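## Task

Cables F and H pass through the conduit, and only one end of each carries a letter tag. Insert the end of F and the end of H that have no tag fully into the sockets marked F and H on the side of the junction box. Any plug sitting in a socket it does not belong to offsets one correct plug. A plug counts only if it stays seated without the robot holding it. At the end, open the grippers and move the arms away.

## Robot and tools

ROBOT. Two 6-joint arms, left_arm and right_arm, each ending in a two-finger parallel gripper. Joint order per arm: waist, shoulder, elbow, wrist pitch, wrist yaw, wrist roll. Bases sit at left_arm (-0.007, +0.294, +0.117) m and right_arm (+0.047, -0.337, +0.117) m, slightly tilted. Mounting plates and the metal frame behind the arms are fixed obstacles.

FRAME. All reported positions use one scene frame: origin on the table surface midway between the arms, +z up, +x pointing out over the table, left_arm on the +y side. The arm names do not refer to sides of any picture. Each result has a state line 'left_arm: ... | right_arm: ...' with end_effector_position (metres) and end_effector_quat_wxyz. That position is the point between the finger pads, roughly 1 cm short of the fingertips; fingers extend along the gripper's +z and close along its y axis. Printed hand positions can be a bit wrong, worse when the arm is stretched out.

execute_actions. Argument actions is a list holding zero or one item; optional pictures (boolean) toggles camera images. Empty list: just report the state. Move: {"rows": [...], "steps": n} with 1 to 15 rows and steps up to 15 (default 15), each step 1/30 s; row k is used at step k and the final row repeats for any remaining steps. Wait: {"steps": n} alone, n up to 300, counted from the previous result (thinking time included). A refused call does nothing.

ROW LAYOUT. One list of 14 numbers, each in [-1, 1], covering both arms even if one stays still: left_arm waist, shoulder, elbow, wrist pitch, wrist yaw, wrist roll, opening; then the same seven for right_arm. The six joint entries are scaled offsets, not poses. Scale: 1.0 equals 1.202 rad (waist), 1.258 (shoulder), 1.238 (elbow), 2.073 (wrist pitch), 2.022 (wrist yaw and wrist roll). Offsets are measured from the joint angles in the most recent result that lists them; before any such result in a scene, and for the second or later call within one reply, they are measured from the arm's angles when that action begins. They are never relative to the preceding row. Opening is absolute: +1 fully open, -1 closed.

JOINT RANGES (rad, per arm): waist -2.618 to 3.054, shoulder 0.000 to 3.142, elbow 0.000 to 3.142, wrist pitch -1.571 to 1.571, wrist yaw -1.571 to 1.571, wrist roll -2.094 to 2.094. True ends may differ by up to 0.036 rad. Asking a joint more than 0.036 rad outward beyond its range gets the call refused; a target past the real end is clipped there and the result may say 'joint sent to its limit' (possibly about an earlier action). Silence does not prove more room exists.

MOTION. Each step, a joint's target may lead its measured angle by at most 0.202 rad (waist), 0.258 (shoulder), 0.238 (elbow), 0.573 (wrist pitch), 0.522 (wrist yaw, roll). If targets would move a gripper over 70 mm from where it is, all that arm's targets are pulled back. Big offsets therefore take several actions. Arms keep heading to the last commanded target while you think or wait, until everything nearly stops or a step is HELD. An all-zero row is not a pause: it drives joints back to the reference angles. Arms can sag; to hold one, send in a reply's first call the offsets back to the desired angles, zeros afterwards, and push further if a joint still falls short.

GRIPPING. grip_measured reports finger opening on the same scale as the command. Readings may be off by about 1 mm per gripper. To hold something, command about 0.03 below grip_measured (less for a lighter grip). Pad force tops out near 50 to 62 N; very thin parts get less.

RESULT LINES. Joint positions and Joint velocities: one block per arm, six joints (rad, rad/s) then finger gap (m, m/s; 0.094 m fully open). 'joint command not followed': the clearance check altered some targets. HELD: your row was partly or wholly not sent on those steps. 'too close': arms, or an arm and its plate/frame half, near collision. MOTOR HOT from 75 °C; OVER-TEMPERATURE FAULT at 90 °C pauses that arm, and at 100 °C it goes limp and falls. Avoid holding loads for long.

zoom_image: camera (cam_head_left, cam_head_right, cam_left_wrist, cam_right_wrist) and region [x0, y0, x1, y1] in pixels of that camera's latest image, top-left origin, at most 504 by 504. Head images are 896x504, wrist images 504x504; calibration for each is supplied.

read_manual: optional section, only "licences"; returns URDF licence text, no motion.

finished_scene: scene = current scene number; ends and grades it irreversibly.

CAUTIONS. Nothing may leave the table. Don't let the arms collide or press hard on each other. Avoid drops, slips, slamming and forceful shoves. Loose objects may occasionally get nudged by outside forces. Plugs must be fully seated and stay put after release; open and withdraw before finishing.

Each tool is called after "Emit:" by a JSON object that holds its "method" and its "body".

## Session

Emit:
{"method": "execute_actions", "body": {"actions": []}}

Scene clock: 0.00 s of 6600.00 s.
left_arm: end_effector_position=(-0.0001, +0.6298, +0.3567) grip_measured=+1.000 end_effector_quat_wxyz=(-0.279, +0.957, +0.081, +0.014) | right_arm: end_effector_position=(+0.2419, +0.0545, +0.3712) grip_measured=+1.000 end_effector_quat_wxyz=(+0.354, +0.049, +0.757, +0.546)
Joint positions: left_arm=[ 2.143  1.446  1.448 -1.142  0.536 -1.457  0.094] | right_arm=[1.779 1.454 0.745 0.647 0.678 0.758 0.094]
Joint velocities: left_arm=[-0.002  0.002 -0.022  0.007 -0.037  0.051  0.   ] | right_arm=[ 0.007  0.007 -0.012 -0.051 -0.125  0.022  0.   ]

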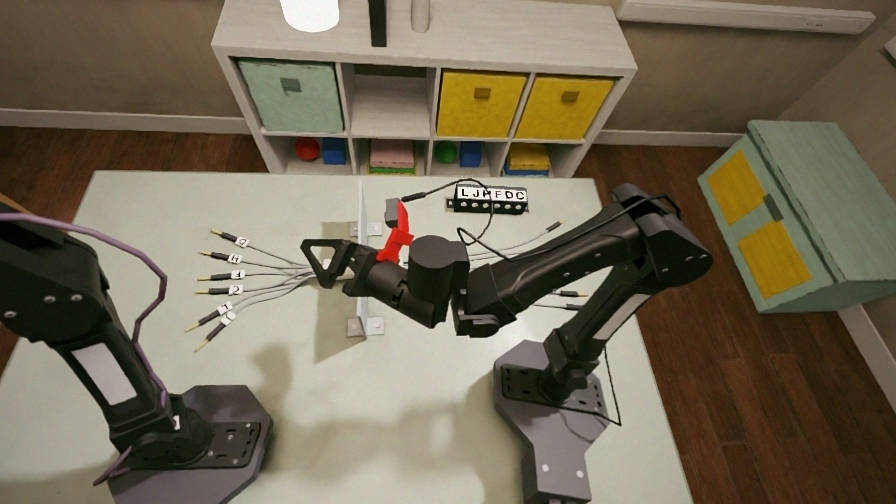

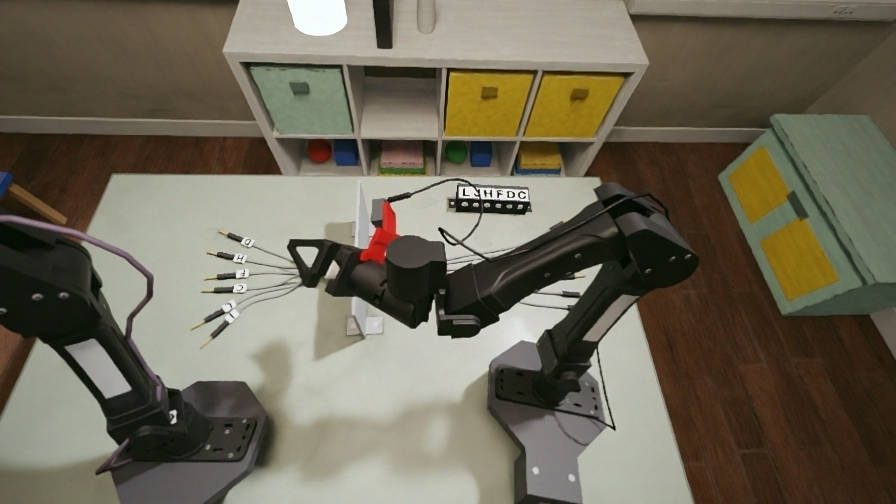

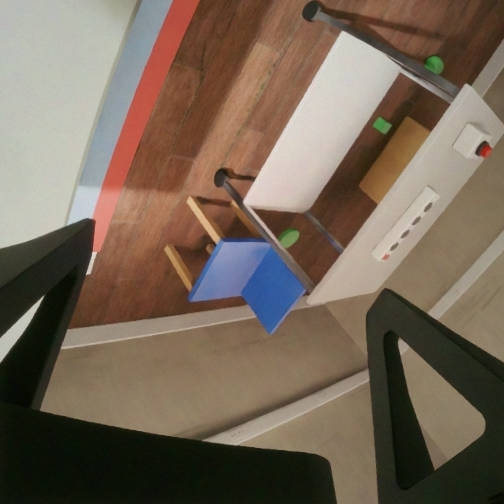

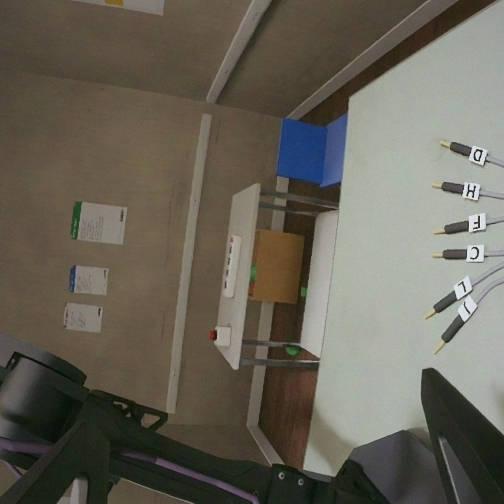

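Emit:
{"method": "execute_actions", "body": {"actions": [{"rows":[[0,0,0,0,0,0,1,-1,0,0,0,-0.3,-0.37,1]],"steps":15}], "pictures": false}}

Emit:
{"method": "execute_actions", "body": {"actions": [{"steps":60}]}}

Scene clock: 3.60 s of 6600.00 s.
left_arm: end_effector_position=(-0.0001, +0.6298, +0.3567) grip_measured=+1.000 end_effector_quat_wxyz=(-0.279, +0.957, +0.081, +0.014) | right_arm: end_effector_position=(+0.5081, -0.1229, +0.2526) grip_measured=+1.000 end_effector_quat_wxyz=(+0.543, -0.082, +0.799, +0.245)
Joint positions: left_arm=[ 2.143  1.446  1.448 -1.142  0.536 -1.457  0.094] | right_arm=[0.783 1.454 0.745 0.647 0.102 0.055 0.094]
Joint velocities: left_arm=[-0.012 -0.002  0.007 -0.037  0.051  0.022  0.   ] | right_arm=[-1.971 -0.002 -0.017 -0.066 -0.183 -0.242  0.   ]
Steps of this call (steps 1 to 90: nothing new was sent; then 0.10 s passed at rest; steps 91 to 105: all 15 steps of this action). Readings (joint positions):
91: left_arm=[2.143 1.446 1.448 -1.142 0.536 -1.457] | right_arm=[1.755 1.454 0.745 0.647 0.605 0.689]
92: left_arm=[2.143 1.446 1.448 -1.142 0.536 -1.457] | right_arm=[1.706 1.454 0.745 0.647 0.493 0.590]
94: left_arm=[2.143 1.446 1.448 -1.142 0.536 -1.457] | right_arm=[1.573 1.454 0.745 0.647 0.335 0.402]
98: left_arm=[2.143 1.446 1.448 -1.142 0.536 -1.457] | right_arm=[1.287 1.454 0.745 0.647 0.180 0.176]
105: the state above

Scene clock: 5.60 s of 6600.00 s.
left_arm: end_effector_position=(-0.0001, +0.6298, +0.3567) grip_measured=+1.000 end_effector_quat_wxyz=(-0.279, +0.957, +0.081, +0.014) | right_arm: end_effector_position=(+0.5460, -0.2112, +0.2279) grip_measured=+1.000 end_effector_quat_wxyz=(+0.553, -0.034, +0.817, +0.159)
Joint positions: left_arm=[ 2.143  1.446  1.448 -1.142  0.536 -1.457  0.094] | right_arm=[0.56  1.454 0.745 0.647 0.081 0.021 0.094]
Joint velocities: left_arm=[-0.007  0.002  0.012 -0.051 -0.007  0.051  0.   ] | right_arm=[0.002 0.002 0.012 0.037 0.007 0.022 0.   ]
Steps of this call (steps 1 to 30: the robot went on to your last target; steps 31 to 60: nothing new was sent). Readings (joint positions):
1: left_arm=[2.143 1.446 1.448 -1.142 0.536 -1.457] | right_arm=[0.714 1.454 0.745 0.647 0.098 0.048]
2: left_arm=[2.143 1.446 1.448 -1.142 0.536 -1.457] | right_arm=[0.650 1.454 0.745 0.647 0.098 0.043]
4: left_arm=[2.143 1.446 1.448 -1.142 0.536 -1.457] | right_arm=[0.567 1.454 0.745 0.647 0.105 0.037]
8: left_arm=[2.143 1.446 1.448 -1.142 0.536 -1.457] | right_arm=[0.557 1.454 0.745 0.647 0.096 0.028]
60: the state above
All arms were judged still, so your last target was given up. Only a new action makes them travel on or press farther. Fingers that are still opening or closing keep moving.
camera_calibration (this result's frames):
cam_right_wrist: T_world_to_cam=[[0.14216, -0.874969, -0.462838, -0.153775], [-0.851319, 0.130489, -0.508162, 0.657667], [0.505022, 0.466263, -0.726328, 0.084831], [0, 0, 0, 1]] pos_world=[0.538903, -0.25992, 0.324644]

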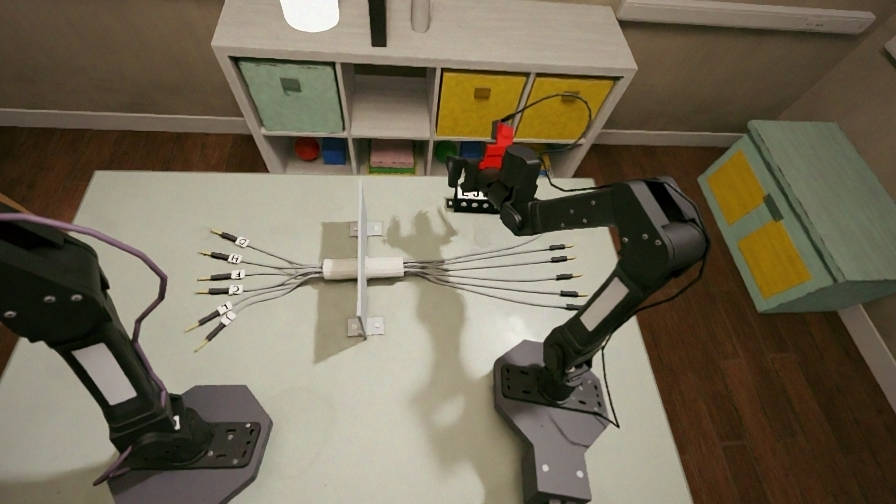

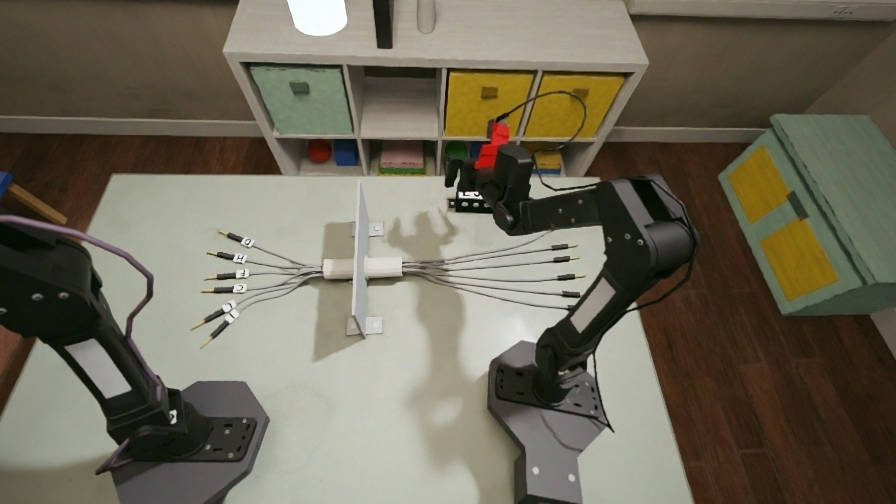

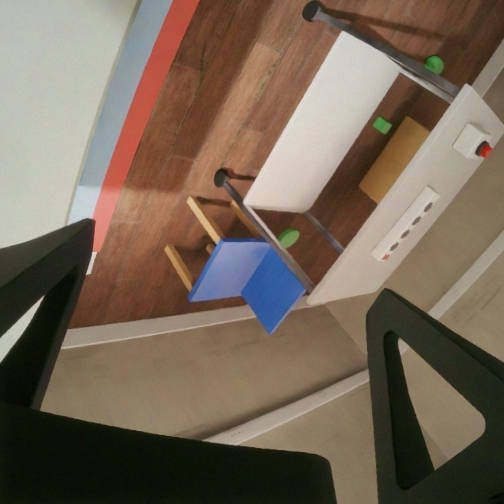

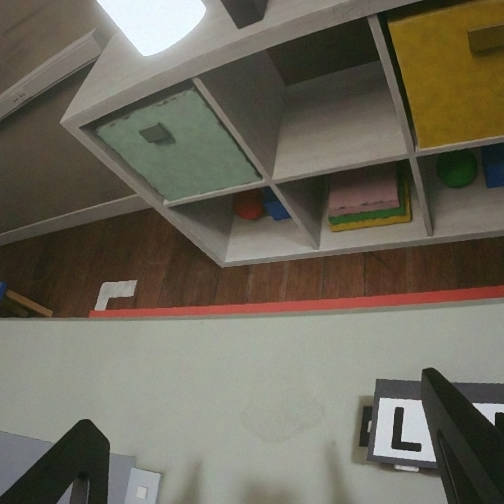

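Emit:
{"method": "zoom_image", "body": {"camera": "cam_head_left", "region": [390,170,620,330]}}

Emit:
{"method": "zoom_image", "body": {"camera": "cam_head_left", "region": [180,210,410,360]}}

Region (390, 170, 620, 330) of cam_head_left's 896x504 image, scaled by 2.191, with more detail than that image has; it fills the top 351 rows of this view, and the rest is white.

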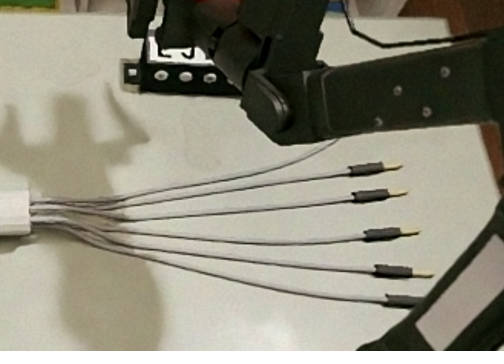

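Region (180, 210, 410, 360) of cam_head_left's 896x504 image, scaled by 2.191, with more detail than that image has; it fills the top 329 rows of this view, and the rest is white.

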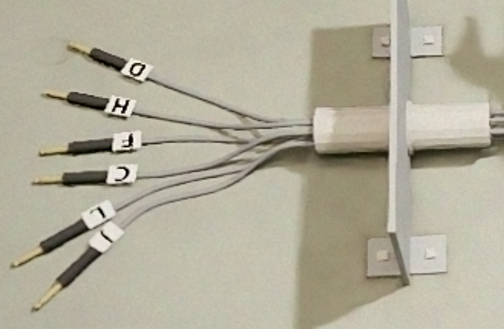

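Emit:
{"method": "execute_actions", "body": {"actions": [{"rows":[[0,0,0,0,0,0,1,-0.641,0,0.292,-0.3,-0.04,0.534,1],[0,0,0,0,0,0,1,-0.641,0,0.292,-0.3,-0.04,0.534,1],[0,0,0,0,0,0,1,-0.641,0,0.292,-0.3,-0.04,0.534,1],[0,0,0,0,0,0,1,-0.641,0,0.292,-0.3,-0.04,0.534,1],[0,0,0,0,0,0,1,-0.641,0,0.292,-0.3,-0.04,0.534,1],[0,0,0,0,0,0,1,-0.641,0,0.292,-0.4,-0.04,0.534,1],[0,0,0,0,0,0,1,-0.641,0,0.292,-0.5,-0.04,0.534,1],[0,0,0,0,0,0,1,-0.641,0.05,0.292,-0.639,-0.04,0.534,1],[0,0,0,0,0,0,1,-0.641,0.1,0.292,-0.639,-0.04,0.534,1],[0,0,0,0,0,0,1,-0.641,0.151,0.292,-0.639,-0.04,0.534,1]],"steps":15}], "pictures": false}}

Emit:
{"method": "execute_actions", "body": {"actions": [{"steps":25}]}}

Scene clock: 17.77 s of 6600.00 s.
left_arm: end_effector_position=(-0.0001, +0.6298, +0.3567) grip_measured=+1.000 end_effector_quat_wxyz=(-0.279, +0.957, +0.081, +0.014) | right_arm: end_effector_position=(+0.5120, -0.4735, +0.1088) grip_measured=+1.000 end_effector_quat_wxyz=(+0.245, +0.531, +0.807, +0.081)
Joint positions: left_arm=[ 2.143  1.446  1.448 -1.142  0.536 -1.457  0.094] | right_arm=[-0.075  1.576  1.085 -0.201  0.014  0.869  0.094]
Joint velocities: left_arm=[-0.007 -0.007 -0.017 -0.007 -0.095 -0.037  0.   ] | right_arm=[-0.901  0.54  -0.007 -1.604 -0.037  0.725  0.   ]
Steps of this call (steps 1 to 90: nothing new was sent; then 8.67 s passed at rest; steps 91 to 105: all 15 steps of this action). Readings (joint positions):
91: left_arm=[2.143 1.446 1.448 -1.142 0.536 -1.457] | right_arm=[0.541 1.454 0.776 0.572 0.058 0.090]
92: left_arm=[2.143 1.446 1.448 -1.142 0.536 -1.457] | right_arm=[0.501 1.463 0.839 0.449 0.034 0.185]
94: left_arm=[2.143 1.446 1.448 -1.142 0.536 -1.457] | right_arm=[0.389 1.478 0.955 0.304 0.021 0.351]
98: left_arm=[2.143 1.446 1.448 -1.142 0.536 -1.457] | right_arm=[0.165 1.474 1.080 0.111 0.016 0.646]
105: the state above

Scene clock: 18.60 s of 6600.00 s.
left_arm: end_effector_position=(-0.0001, +0.6298, +0.3567) grip_measured=+1.000 end_effector_quat_wxyz=(-0.279, +0.957, +0.081, +0.014) | right_arm: end_effector_position=(+0.3797, -0.4843, +0.0514) grip_measured=+1.000 end_effector_quat_wxyz=(-0.004, +0.684, +0.729, -0.013)
Joint positions: left_arm=[ 2.143  1.446  1.448 -1.142  0.536 -1.457  0.094] | right_arm=[-0.216  1.655  1.085 -0.66   0.002  1.091  0.094]
Joint velocities: left_arm=[-0.017 -0.017 -0.007  0.007  0.081  0.007  0.   ] | right_arm=[-0.022  0.007 -0.007  0.007  0.095  0.051  0.   ]
Steps of this call (steps 1 to 25: the robot went on to your last target). Readings (joint positions):
1: left_arm=[2.143 1.446 1.448 -1.142 0.536 -1.457] | right_arm=[-0.107 1.594 1.085 -0.260 0.013 0.899]
2: left_arm=[2.143 1.446 1.448 -1.142 0.536 -1.457] | right_arm=[-0.138 1.612 1.085 -0.324 0.012 0.930]
4: left_arm=[2.143 1.446 1.448 -1.142 0.536 -1.457] | right_arm=[-0.191 1.639 1.085 -0.449 0.012 0.989]
8: left_arm=[2.143 1.446 1.448 -1.142 0.536 -1.457] | right_arm=[-0.216 1.655 1.085 -0.594 0.009 1.051]
25: the state above
camera_calibration (this result's frames):
cam_right_wrist: T_world_to_cam=[[-0.979644, 0.200717, -0.00326555, 0.472479], [0.16794, 0.828366, 0.534421, 0.359436], [0.109973, 0.522994, -0.845212, 0.35158], [0, 0, 0, 1]] pos_world=[0.363833, -0.576454, 0.106612]

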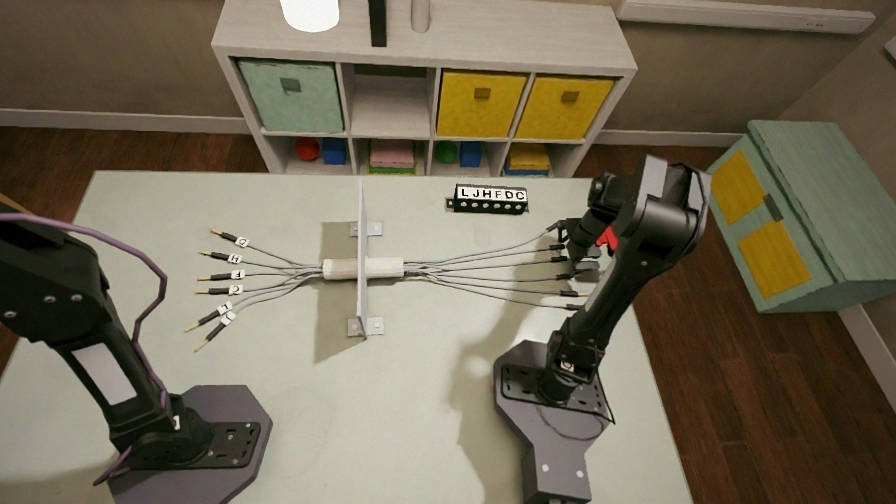

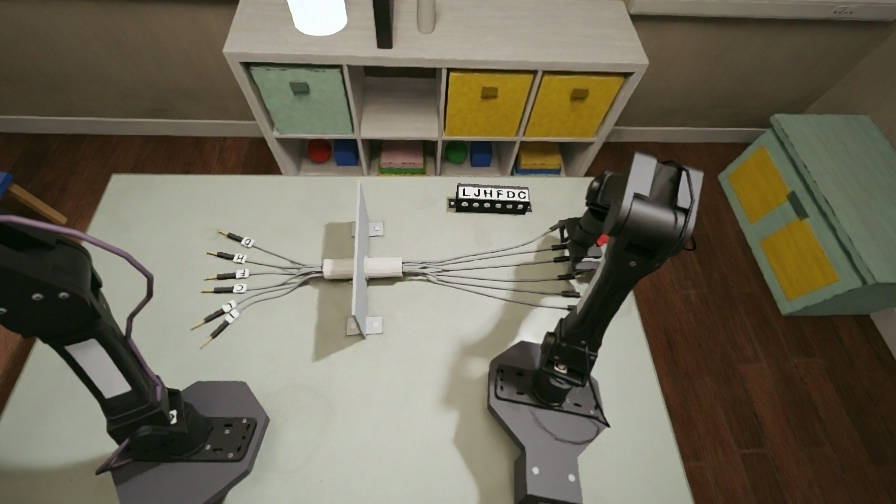

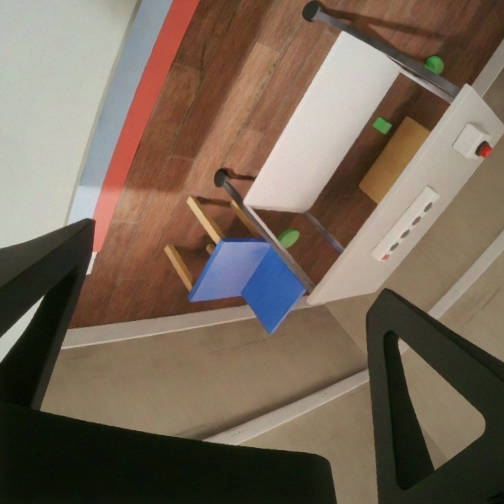

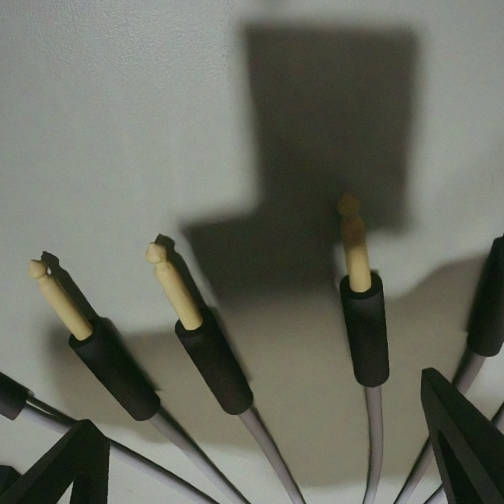

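Emit:
{"method": "execute_actions", "body": {"actions": [{"rows":[[0,0,0,0,0,0,1,0.064,0,0.007,0,0,0.035,-0.25],[0,0,0,0,0,0,1,0.064,0,0.007,0,0,0.035,-0.25],[0,0,0,0,0,0,1,0.064,0,0.007,0,0,0.035,-0.25],[0,0,0,0,0,0,1,0.064,0,0.007,0,0,0.035,-0.25],[0,0,0,0,0,0,1,0.064,0,0.007,0,0,0.035,-0.25],[0,0,0,0,0,0,1,0.064,0.02,0.007,0.015,0,0.035,-0.25],[0,0,0,0,0,0,1,0.064,0.04,0.007,0.03,0,0.035,-0.25],[0,0,0,0,0,0,1,0.064,0.06,0.007,0.045,0,0.035,-0.25],[0,0,0,0,0,0,1,0.064,0.081,0.007,0.062,0,0.035,-0.25]],"steps":15}], "pictures": false}}

Emit:
{"method": "execute_actions", "body": {"actions": [{"steps":12}]}}

Scene clock: 22.87 s of 6600.00 s.
left_arm: end_effector_position=(-0.0001, +0.6298, +0.3567) grip_measured=+1.000 end_effector_quat_wxyz=(-0.279, +0.957, +0.081, +0.014) | right_arm: end_effector_position=(+0.3953, -0.4603, +0.0193) grip_measured=-0.247 end_effector_quat_wxyz=(-0.011, +0.680, +0.733, -0.001)
Joint positions: left_arm=[ 2.143  1.446  1.448 -1.142  0.536 -1.457  0.094] | right_arm=[-0.141  1.758  1.085 -0.561 -0.002  1.15   0.035]
Joint velocities: left_arm=[-0.002  0.002 -0.002  0.022 -0.007 -0.037  0.   ] | right_arm=[ 0.002  0.002  0.002  0.154 -0.022 -0.081 -0.   ]
Steps of this call (steps 1 to 30: the robot went on to your last target; steps 31 to 90: nothing new was sent; then 0.77 s passed at rest; steps 91 to 105: all 15 steps of this action). Readings (joint positions):
91: left_arm=[2.143 1.446 1.448 -1.142 0.536 -1.457] | right_arm=[-0.210 1.655 1.085 -0.661 0.004 1.100]
92: left_arm=[2.143 1.446 1.448 -1.142 0.536 -1.457] | right_arm=[-0.198 1.655 1.085 -0.661 0.006 1.110]
94: left_arm=[2.143 1.446 1.448 -1.142 0.536 -1.457] | right_arm=[-0.164 1.655 1.085 -0.661 0.004 1.126]
98: left_arm=[2.143 1.446 1.448 -1.142 0.536 -1.457] | right_arm=[-0.141 1.671 1.085 -0.640 -0.001 1.141]
105: the state above

Scene clock: 23.27 s of 6600.00 s.
left_arm: end_effector_position=(-0.0001, +0.6298, +0.3567) grip_measured=+1.000 end_effector_quat_wxyz=(-0.279, +0.957, +0.081, +0.014) | right_arm: end_effector_position=(+0.3973, -0.4610, +0.0193) grip_measured=-0.247 end_effector_quat_wxyz=(-0.006, +0.681, +0.733, +0.001)
Joint positions: left_arm=[ 2.143  1.446  1.448 -1.142  0.536 -1.457  0.094] | right_arm=[-0.141  1.758  1.085 -0.552 -0.002  1.152  0.035]
Joint velocities: left_arm=[-0.012  0.012 -0.002  0.037 -0.007 -0.007  0.   ] | right_arm=[ 0.002 -0.012 -0.007  0.066 -0.066 -0.007 -0.   ]
Steps of this call (steps 1 to 12: the robot went on to your last target). Readings (joint positions):
1: left_arm=[2.143 1.446 1.448 -1.142 0.536 -1.457] | right_arm=[-0.141 1.758 1.085 -0.560 -0.002 1.150]
2: left_arm=[2.143 1.446 1.448 -1.142 0.536 -1.457] | right_arm=[-0.141 1.758 1.085 -0.557 -0.002 1.150]
4: left_arm=[2.143 1.446 1.448 -1.142 0.536 -1.457] | right_arm=[-0.141 1.758 1.085 -0.554 -0.002 1.151]
8: left_arm=[2.143 1.446 1.448 -1.142 0.536 -1.457] | right_arm=[-0.141 1.758 1.085 -0.552 -0.002 1.152]
12: the state above
camera_calibration (this result's frames):
cam_right_wrist: T_world_to_cam=[[-0.981217, 0.192417, -0.0137155, 0.481965], [0.152263, 0.816181, 0.557373, 0.354536], [0.118443, 0.544816, -0.830149, 0.31671], [0, 0, 0, 1]] pos_world=[0.381418, -0.554653, 0.0719177]

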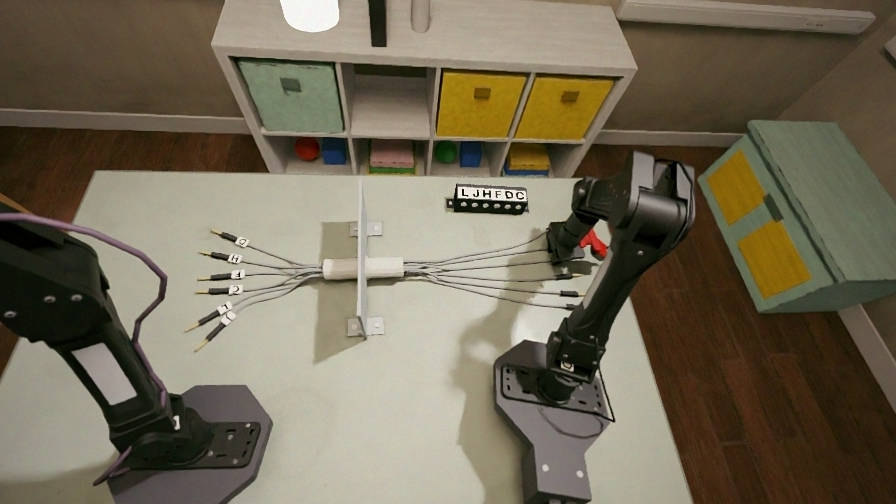

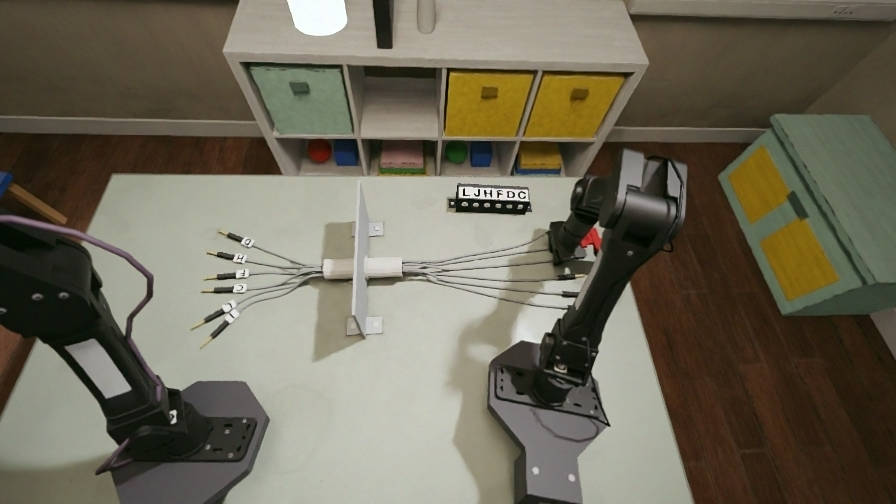

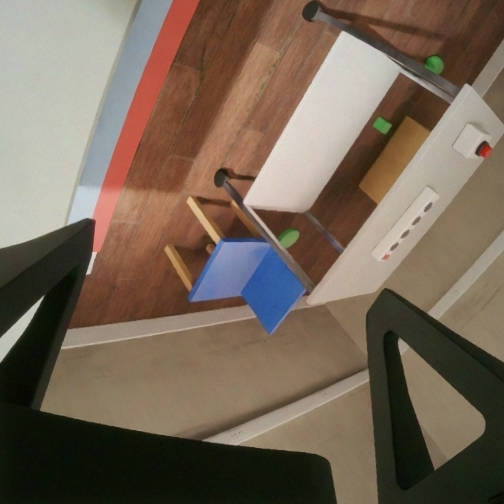

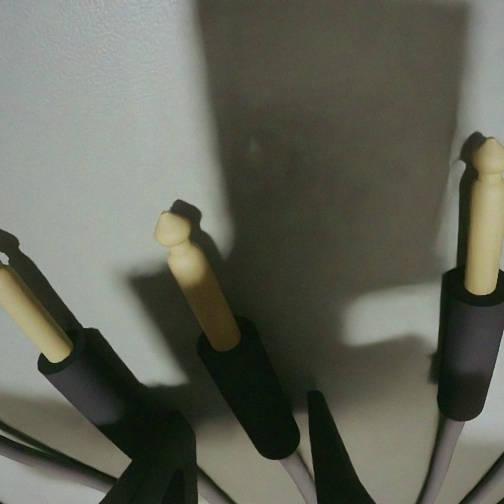

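Emit:
{"method": "execute_actions", "body": {"actions": [{"rows":[[0,0,0,0,0,0,1,-0.016,0,0,0,0,0,-0.25],[0,0,0,0,0,0,1,-0.016,0,0,0,0,0,-0.25],[0,0,0,0,0,0,1,-0.016,0,0,0,0,0,-0.25],[0,0,0,0,0,0,1,-0.016,0.017,0,0.008,0,0,-0.25]],"steps":12}]}}

Scene clock: 24.53 s of 6600.00 s.
left_arm: end_effector_position=(-0.0001, +0.6298, +0.3567) grip_measured=+1.000 end_effector_quat_wxyz=(-0.279, +0.957, +0.081, +0.014) | right_arm: end_effector_position=(+0.3973, -0.4610, +0.0193) grip_measured=-0.247 end_effector_quat_wxyz=(-0.006, +0.681, +0.733, +0.001)
Joint positions: left_arm=[ 2.143  1.446  1.448 -1.142  0.536 -1.457  0.094] | right_arm=[-0.141  1.758  1.085 -0.552 -0.002  1.152  0.035]
Joint velocities: left_arm=[ 0.002 -0.007  0.007 -0.037  0.007  0.037  0.   ] | right_arm=[ 0.017  0.017 -0.012 -0.037 -0.022 -0.11   0.001]
Steps of this call (steps 1 to 15: the robot went on to your last target; steps 16 to 26: nothing new was sent; steps 27 to 38: all 12 steps of this action). Readings (joint positions):
27: left_arm=[2.143 1.446 1.448 -1.142 0.536 -1.457] | right_arm=[-0.141 1.758 1.085 -0.552 -0.002 1.152]
28: left_arm=[2.143 1.446 1.448 -1.142 0.536 -1.457] | right_arm=[-0.141 1.758 1.085 -0.552 -0.002 1.152]
30: left_arm=[2.143 1.446 1.448 -1.142 0.536 -1.457] | right_arm=[-0.141 1.758 1.085 -0.552 -0.002 1.152]
34: left_arm=[2.143 1.446 1.448 -1.142 0.536 -1.457] | right_arm=[-0.141 1.758 1.085 -0.552 -0.002 1.152]
38: the state above
camera_calibration (this result's frames):
cam_right_wrist: T_world_to_cam=[[-0.981217, 0.192417, -0.0137155, 0.481965], [0.152263, 0.816181, 0.557373, 0.354536], [0.118443, 0.544816, -0.830149, 0.31671], [0, 0, 0, 1]] pos_world=[0.381418, -0.554653, 0.0719177]

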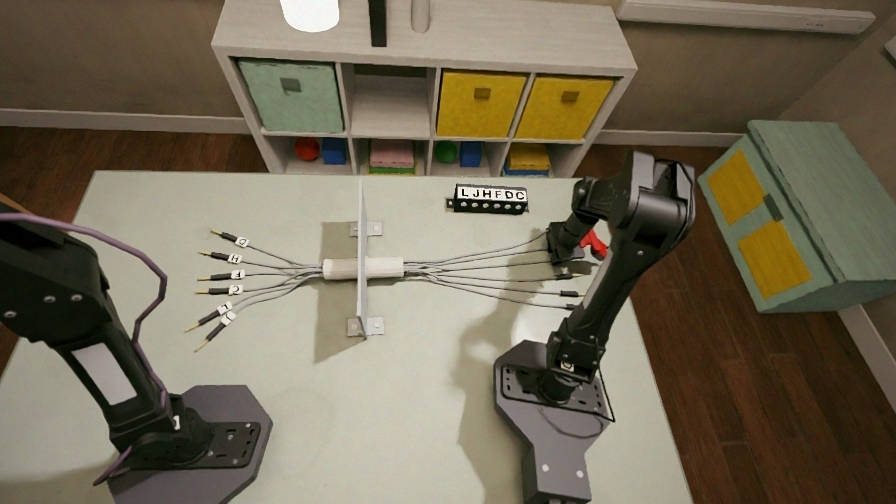

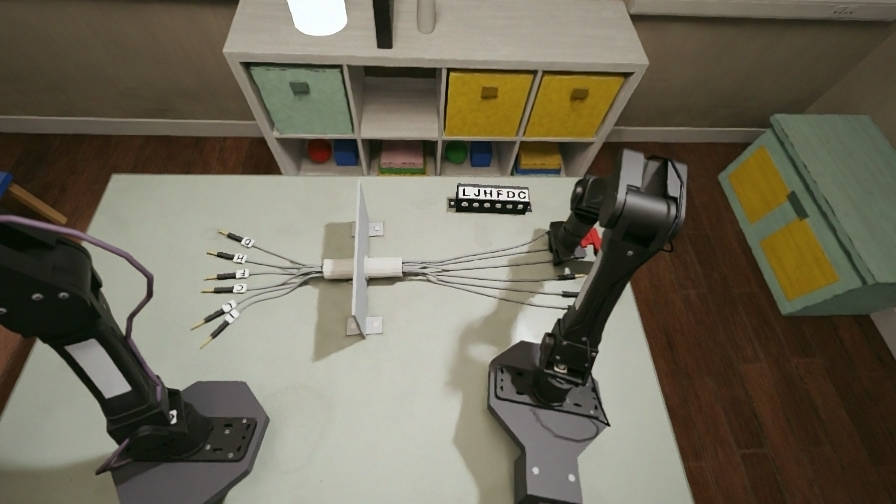

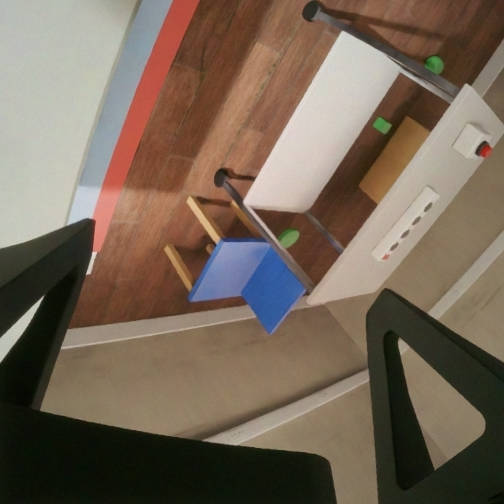

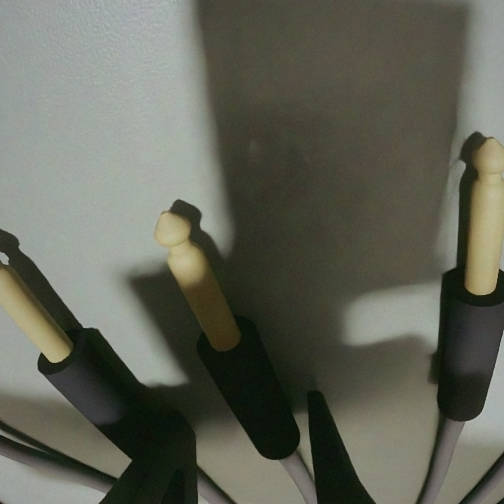

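Emit:
{"method": "execute_actions", "body": {"actions": [{"rows":[[0,0,0,0,0,0,1,-0.035,0,0,0,0,0,-0.25],[0,0,0,0,0,0,1,-0.035,0,0,0,0,0,-0.25],[0,0,0,0,0,0,1,-0.035,0,0,0,0,0,-0.25],[0,0,0,0,0,0,1,-0.035,0,0,0,0,0,-0.25],[0,0,0,0,0,0,1,-0.035,0.03,0,0.012,0,0,-0.25]],"steps":15}]}}

Scene clock: 25.63 s of 6600.00 s.
left_arm: end_effector_position=(-0.0001, +0.6298, +0.3567) grip_measured=+1.000 end_effector_quat_wxyz=(-0.279, +0.957, +0.081, +0.014) | right_arm: end_effector_position=(+0.3942, -0.4692, +0.0188) grip_measured=-0.247 end_effector_quat_wxyz=(-0.007, +0.690, +0.724, +0.001)
Joint positions: left_arm=[ 2.143  1.446  1.448 -1.142  0.536 -1.457  0.094] | right_arm=[-0.169  1.76   1.085 -0.552 -0.012  1.152  0.035]
Joint velocities: left_arm=[-0.007 -0.007 -0.007 -0.051 -0.007 -0.022  0.   ] | right_arm=[-0.002  0.002 -0.007  0.066 -0.007  0.051 -0.   ]
Steps of this call (steps 1 to 15: the robot went on to your last target; steps 16 to 18: nothing new was sent; steps 19 to 33: all 15 steps of this action). Readings (joint positions):
19: left_arm=[2.143 1.446 1.448 -1.142 0.536 -1.457] | right_arm=[-0.144 1.758 1.085 -0.552 -0.003 1.152]
20: left_arm=[2.143 1.446 1.448 -1.142 0.536 -1.457] | right_arm=[-0.149 1.758 1.085 -0.552 -0.006 1.152]
22: left_arm=[2.143 1.446 1.448 -1.142 0.536 -1.457] | right_arm=[-0.162 1.758 1.085 -0.552 -0.007 1.152]
26: left_arm=[2.143 1.446 1.448 -1.142 0.536 -1.457] | right_arm=[-0.169 1.760 1.085 -0.552 -0.012 1.152]
33: the state above
camera_calibration (this result's frames):
cam_right_wrist: T_world_to_cam=[[-0.97584, 0.218095, -0.013094, 0.490379], [0.173818, 0.811244, 0.558275, 0.351112], [0.13238, 0.542511, -0.829552, 0.31453], [0, 0, 0, 1]] pos_world=[0.375864, -0.562422, 0.0713228]

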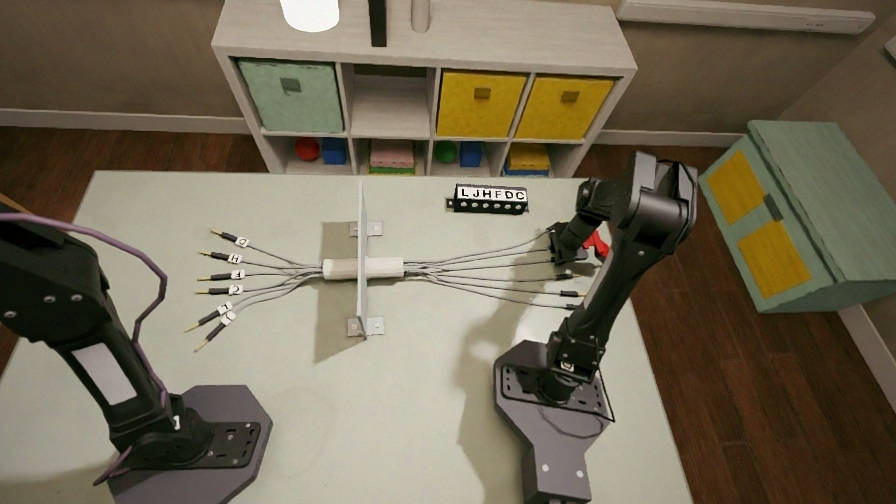

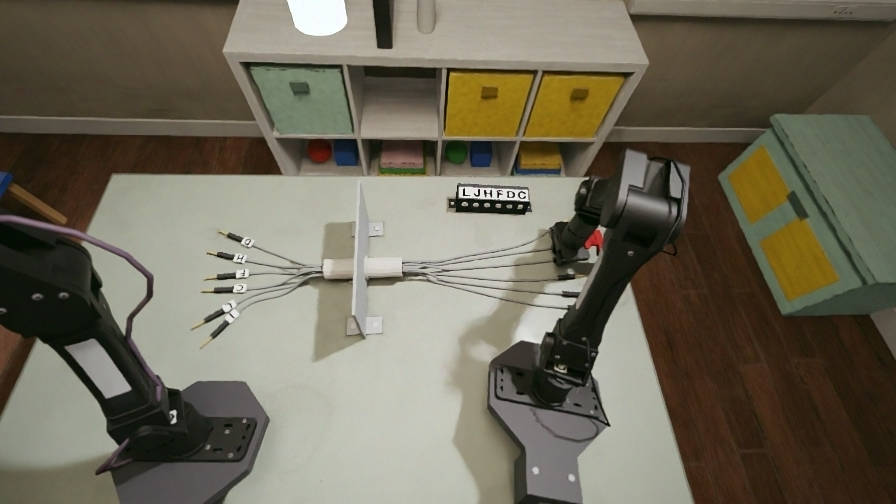

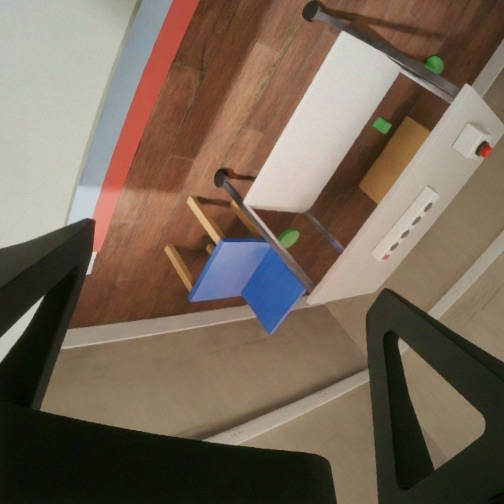

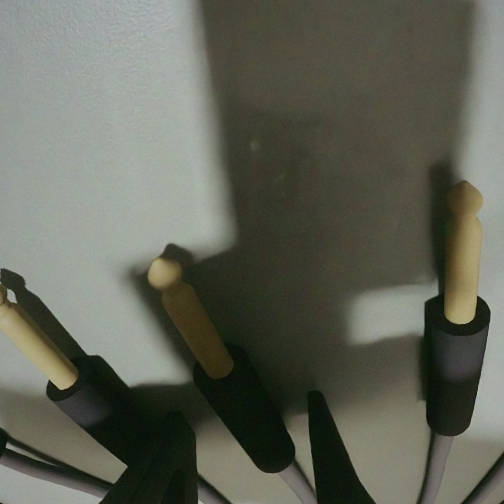

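Emit:
{"method": "execute_actions", "body": {"actions": [{"rows":[[0,0,0,0,0,0,1,0,0.01,0,0,0,0,-0.6],[0,0,0,0,0,0,1,0,0.01,0,0,0,0,-0.7],[0,0,0,0,0,0,1,0,0.01,0,0,0,0,-0.8],[0,0,0,0,0,0,1,0,0.01,0,0,0,0,-0.85]],"steps":15}]}}

Scene clock: 27.03 s of 6600.00 s.
left_arm: end_effector_position=(-0.0001, +0.6298, +0.3567) grip_measured=+1.000 end_effector_quat_wxyz=(-0.279, +0.957, +0.081, +0.014) | right_arm: end_effector_position=(+0.3958, -0.4691, +0.0188) grip_measured=-0.766 end_effector_quat_wxyz=(-0.005, +0.690, +0.724, +0.004)
Joint positions: left_arm=[ 2.143  1.446  1.448 -1.142  0.536 -1.457  0.094] | right_arm=[-0.169  1.76   1.085 -0.546 -0.016  1.152  0.011]
Joint velocities: left_arm=[-0.007  0.002 -0.012  0.022 -0.066 -0.022  0.   ] | right_arm=[-0.002 -0.027 -0.002 -0.051 -0.007 -0.037  0.   ]
Steps of this call (steps 1 to 15: the robot went on to your last target; steps 16 to 27: nothing new was sent; steps 28 to 42: all 15 steps of this action). Readings (joint positions):
28: left_arm=[2.143 1.446 1.448 -1.142 0.536 -1.457] | right_arm=[-0.169 1.760 1.085 -0.551 -0.014 1.152]
29: left_arm=[2.143 1.446 1.448 -1.142 0.536 -1.457] | right_arm=[-0.169 1.760 1.085 -0.547 -0.015 1.152]
31: left_arm=[2.143 1.446 1.448 -1.142 0.536 -1.457] | right_arm=[-0.169 1.760 1.085 -0.546 -0.016 1.152]
35: left_arm=[2.143 1.446 1.448 -1.142 0.536 -1.457] | right_arm=[-0.169 1.760 1.085 -0.546 -0.016 1.152]
42: the state above
camera_calibration (this result's frames):
cam_right_wrist: T_world_to_cam=[[-0.975725, 0.218115, -0.0196462, 0.492058], [0.169943, 0.810694, 0.560262, 0.352056], [0.138129, 0.543324, -0.828082, 0.312373], [0, 0, 0, 1]] pos_world=[0.377137, -0.562455, 0.0710944]

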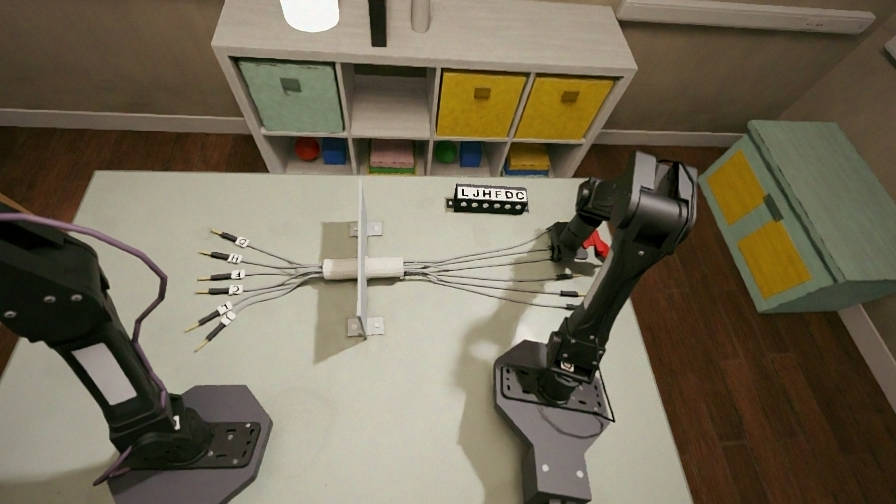

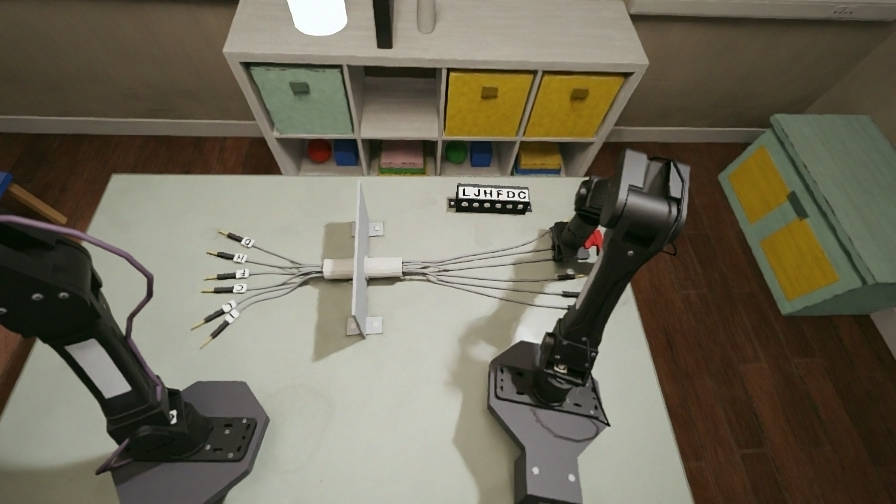

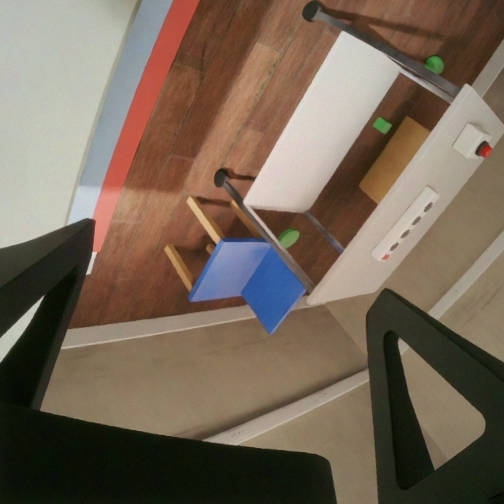

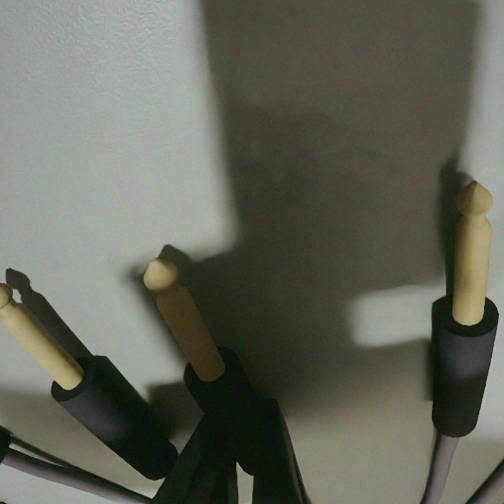

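Emit:
{"method": "execute_actions", "body": {"actions": [{"rows":[[0,0,0,0,0,0,1,0,-0.04,0,-0.02,0,0,-0.8],[0,0,0,0,0,0,1,0,-0.07,0,-0.04,0,0,-0.8],[0,0,0,0,0,0,1,0,-0.07,0,-0.04,0,0,-0.8],[0,0,0,0,0,0,1,0,-0.07,0,-0.04,0,0,-0.8],[0,0,0,0,0,0,1,-0.04,-0.07,0,-0.04,0,0,-0.8],[0,0,0,0,0,0,1,-0.08,-0.07,0,-0.04,0,0,-0.8],[0,0,0,0,0,0,1,-0.12,-0.07,0,-0.04,0,0,-0.8]],"steps":15}]}}

Scene clock: 28.73 s of 6600.00 s.
left_arm: end_effector_position=(-0.0001, +0.6298, +0.3567) grip_measured=+1.000 end_effector_quat_wxyz=(-0.279, +0.957, +0.081, +0.014) | right_arm: end_effector_position=(+0.3693, -0.5170, +0.0397) grip_measured=-0.766 end_effector_quat_wxyz=(+0.004, +0.739, +0.674, -0.017)
Joint positions: left_arm=[ 2.143  1.446  1.448 -1.142  0.536 -1.457  0.094] | right_arm=[-0.318  1.697  1.085 -0.61  -0.02   1.152  0.011]
Joint velocities: left_arm=[ 0.037 -0.007  0.022 -0.095 -0.007 -0.007  0.   ] | right_arm=[-0.017  0.007 -0.007 -0.037  0.095 -0.051 -0.   ]
Steps of this call (steps 1 to 15: the robot went on to your last target; steps 16 to 36: nothing new was sent; steps 37 to 51: all 15 steps of this action). Readings (joint positions):
37: left_arm=[2.143 1.446 1.448 -1.142 0.536 -1.457] | right_arm=[-0.169 1.758 1.085 -0.546 -0.016 1.152]
38: left_arm=[2.143 1.446 1.448 -1.142 0.536 -1.457] | right_arm=[-0.169 1.752 1.085 -0.554 -0.016 1.152]
40: left_arm=[2.143 1.446 1.448 -1.142 0.536 -1.457] | right_arm=[-0.169 1.730 1.085 -0.580 -0.016 1.152]
44: left_arm=[2.143 1.446 1.448 -1.142 0.536 -1.457] | right_arm=[-0.234 1.698 1.085 -0.597 -0.032 1.152]
51: the state above
camera_calibration (this result's frames):
cam_right_wrist: T_world_to_cam=[[-0.93638, 0.350707, -0.0140256, 0.530788], [0.292499, 0.801806, 0.521106, 0.335389], [0.194002, 0.483851, -0.853376, 0.308966], [0, 0, 0, 1]] pos_world=[0.338978, -0.604562, 0.0963361]

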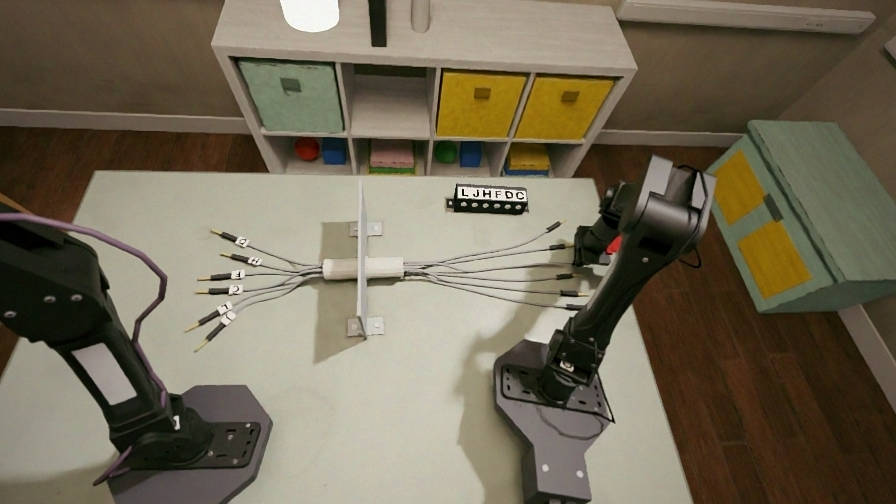

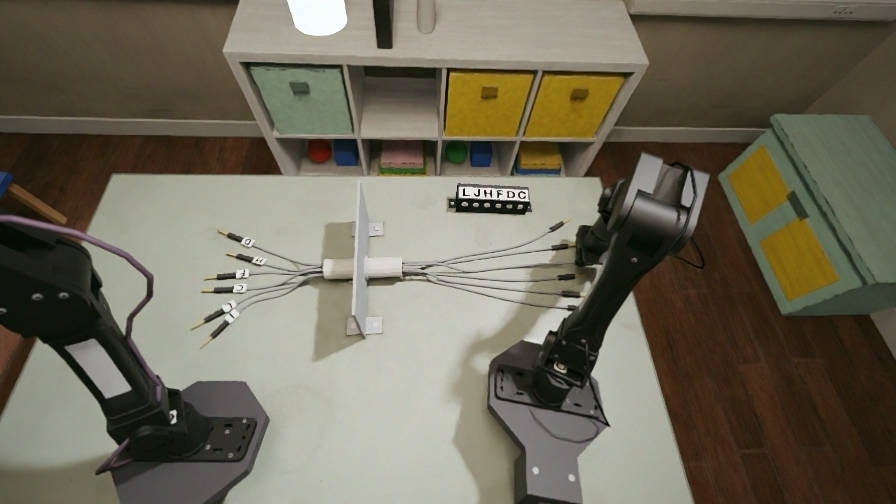

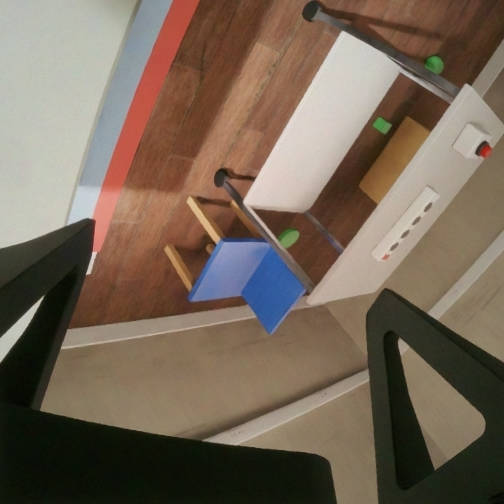

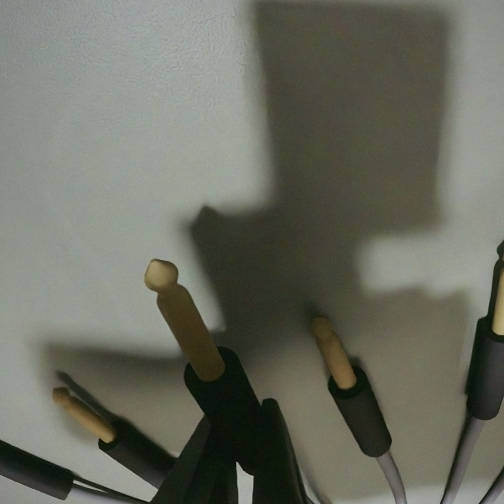

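Emit:
{"method": "zoom_image", "body": {"camera": "cam_head_left", "region": [440,175,540,225]}}

Emit:
{"method": "zoom_image", "body": {"camera": "cam_head_right", "region": [440,175,540,225]}}

Region (440, 175, 540, 225) of cam_head_left's 896x504 image, scaled by 5.040, with more detail than that image has.

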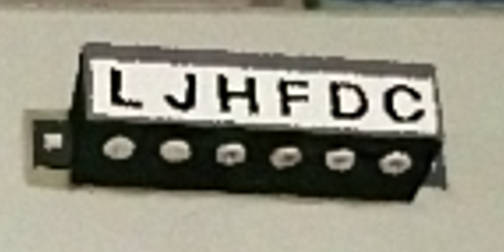

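Region (440, 175, 540, 225) of cam_head_right's 896x504 image, scaled by 5.040, with more detail than that image has.

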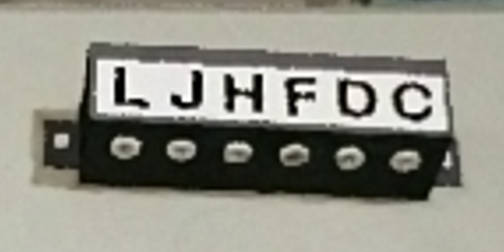

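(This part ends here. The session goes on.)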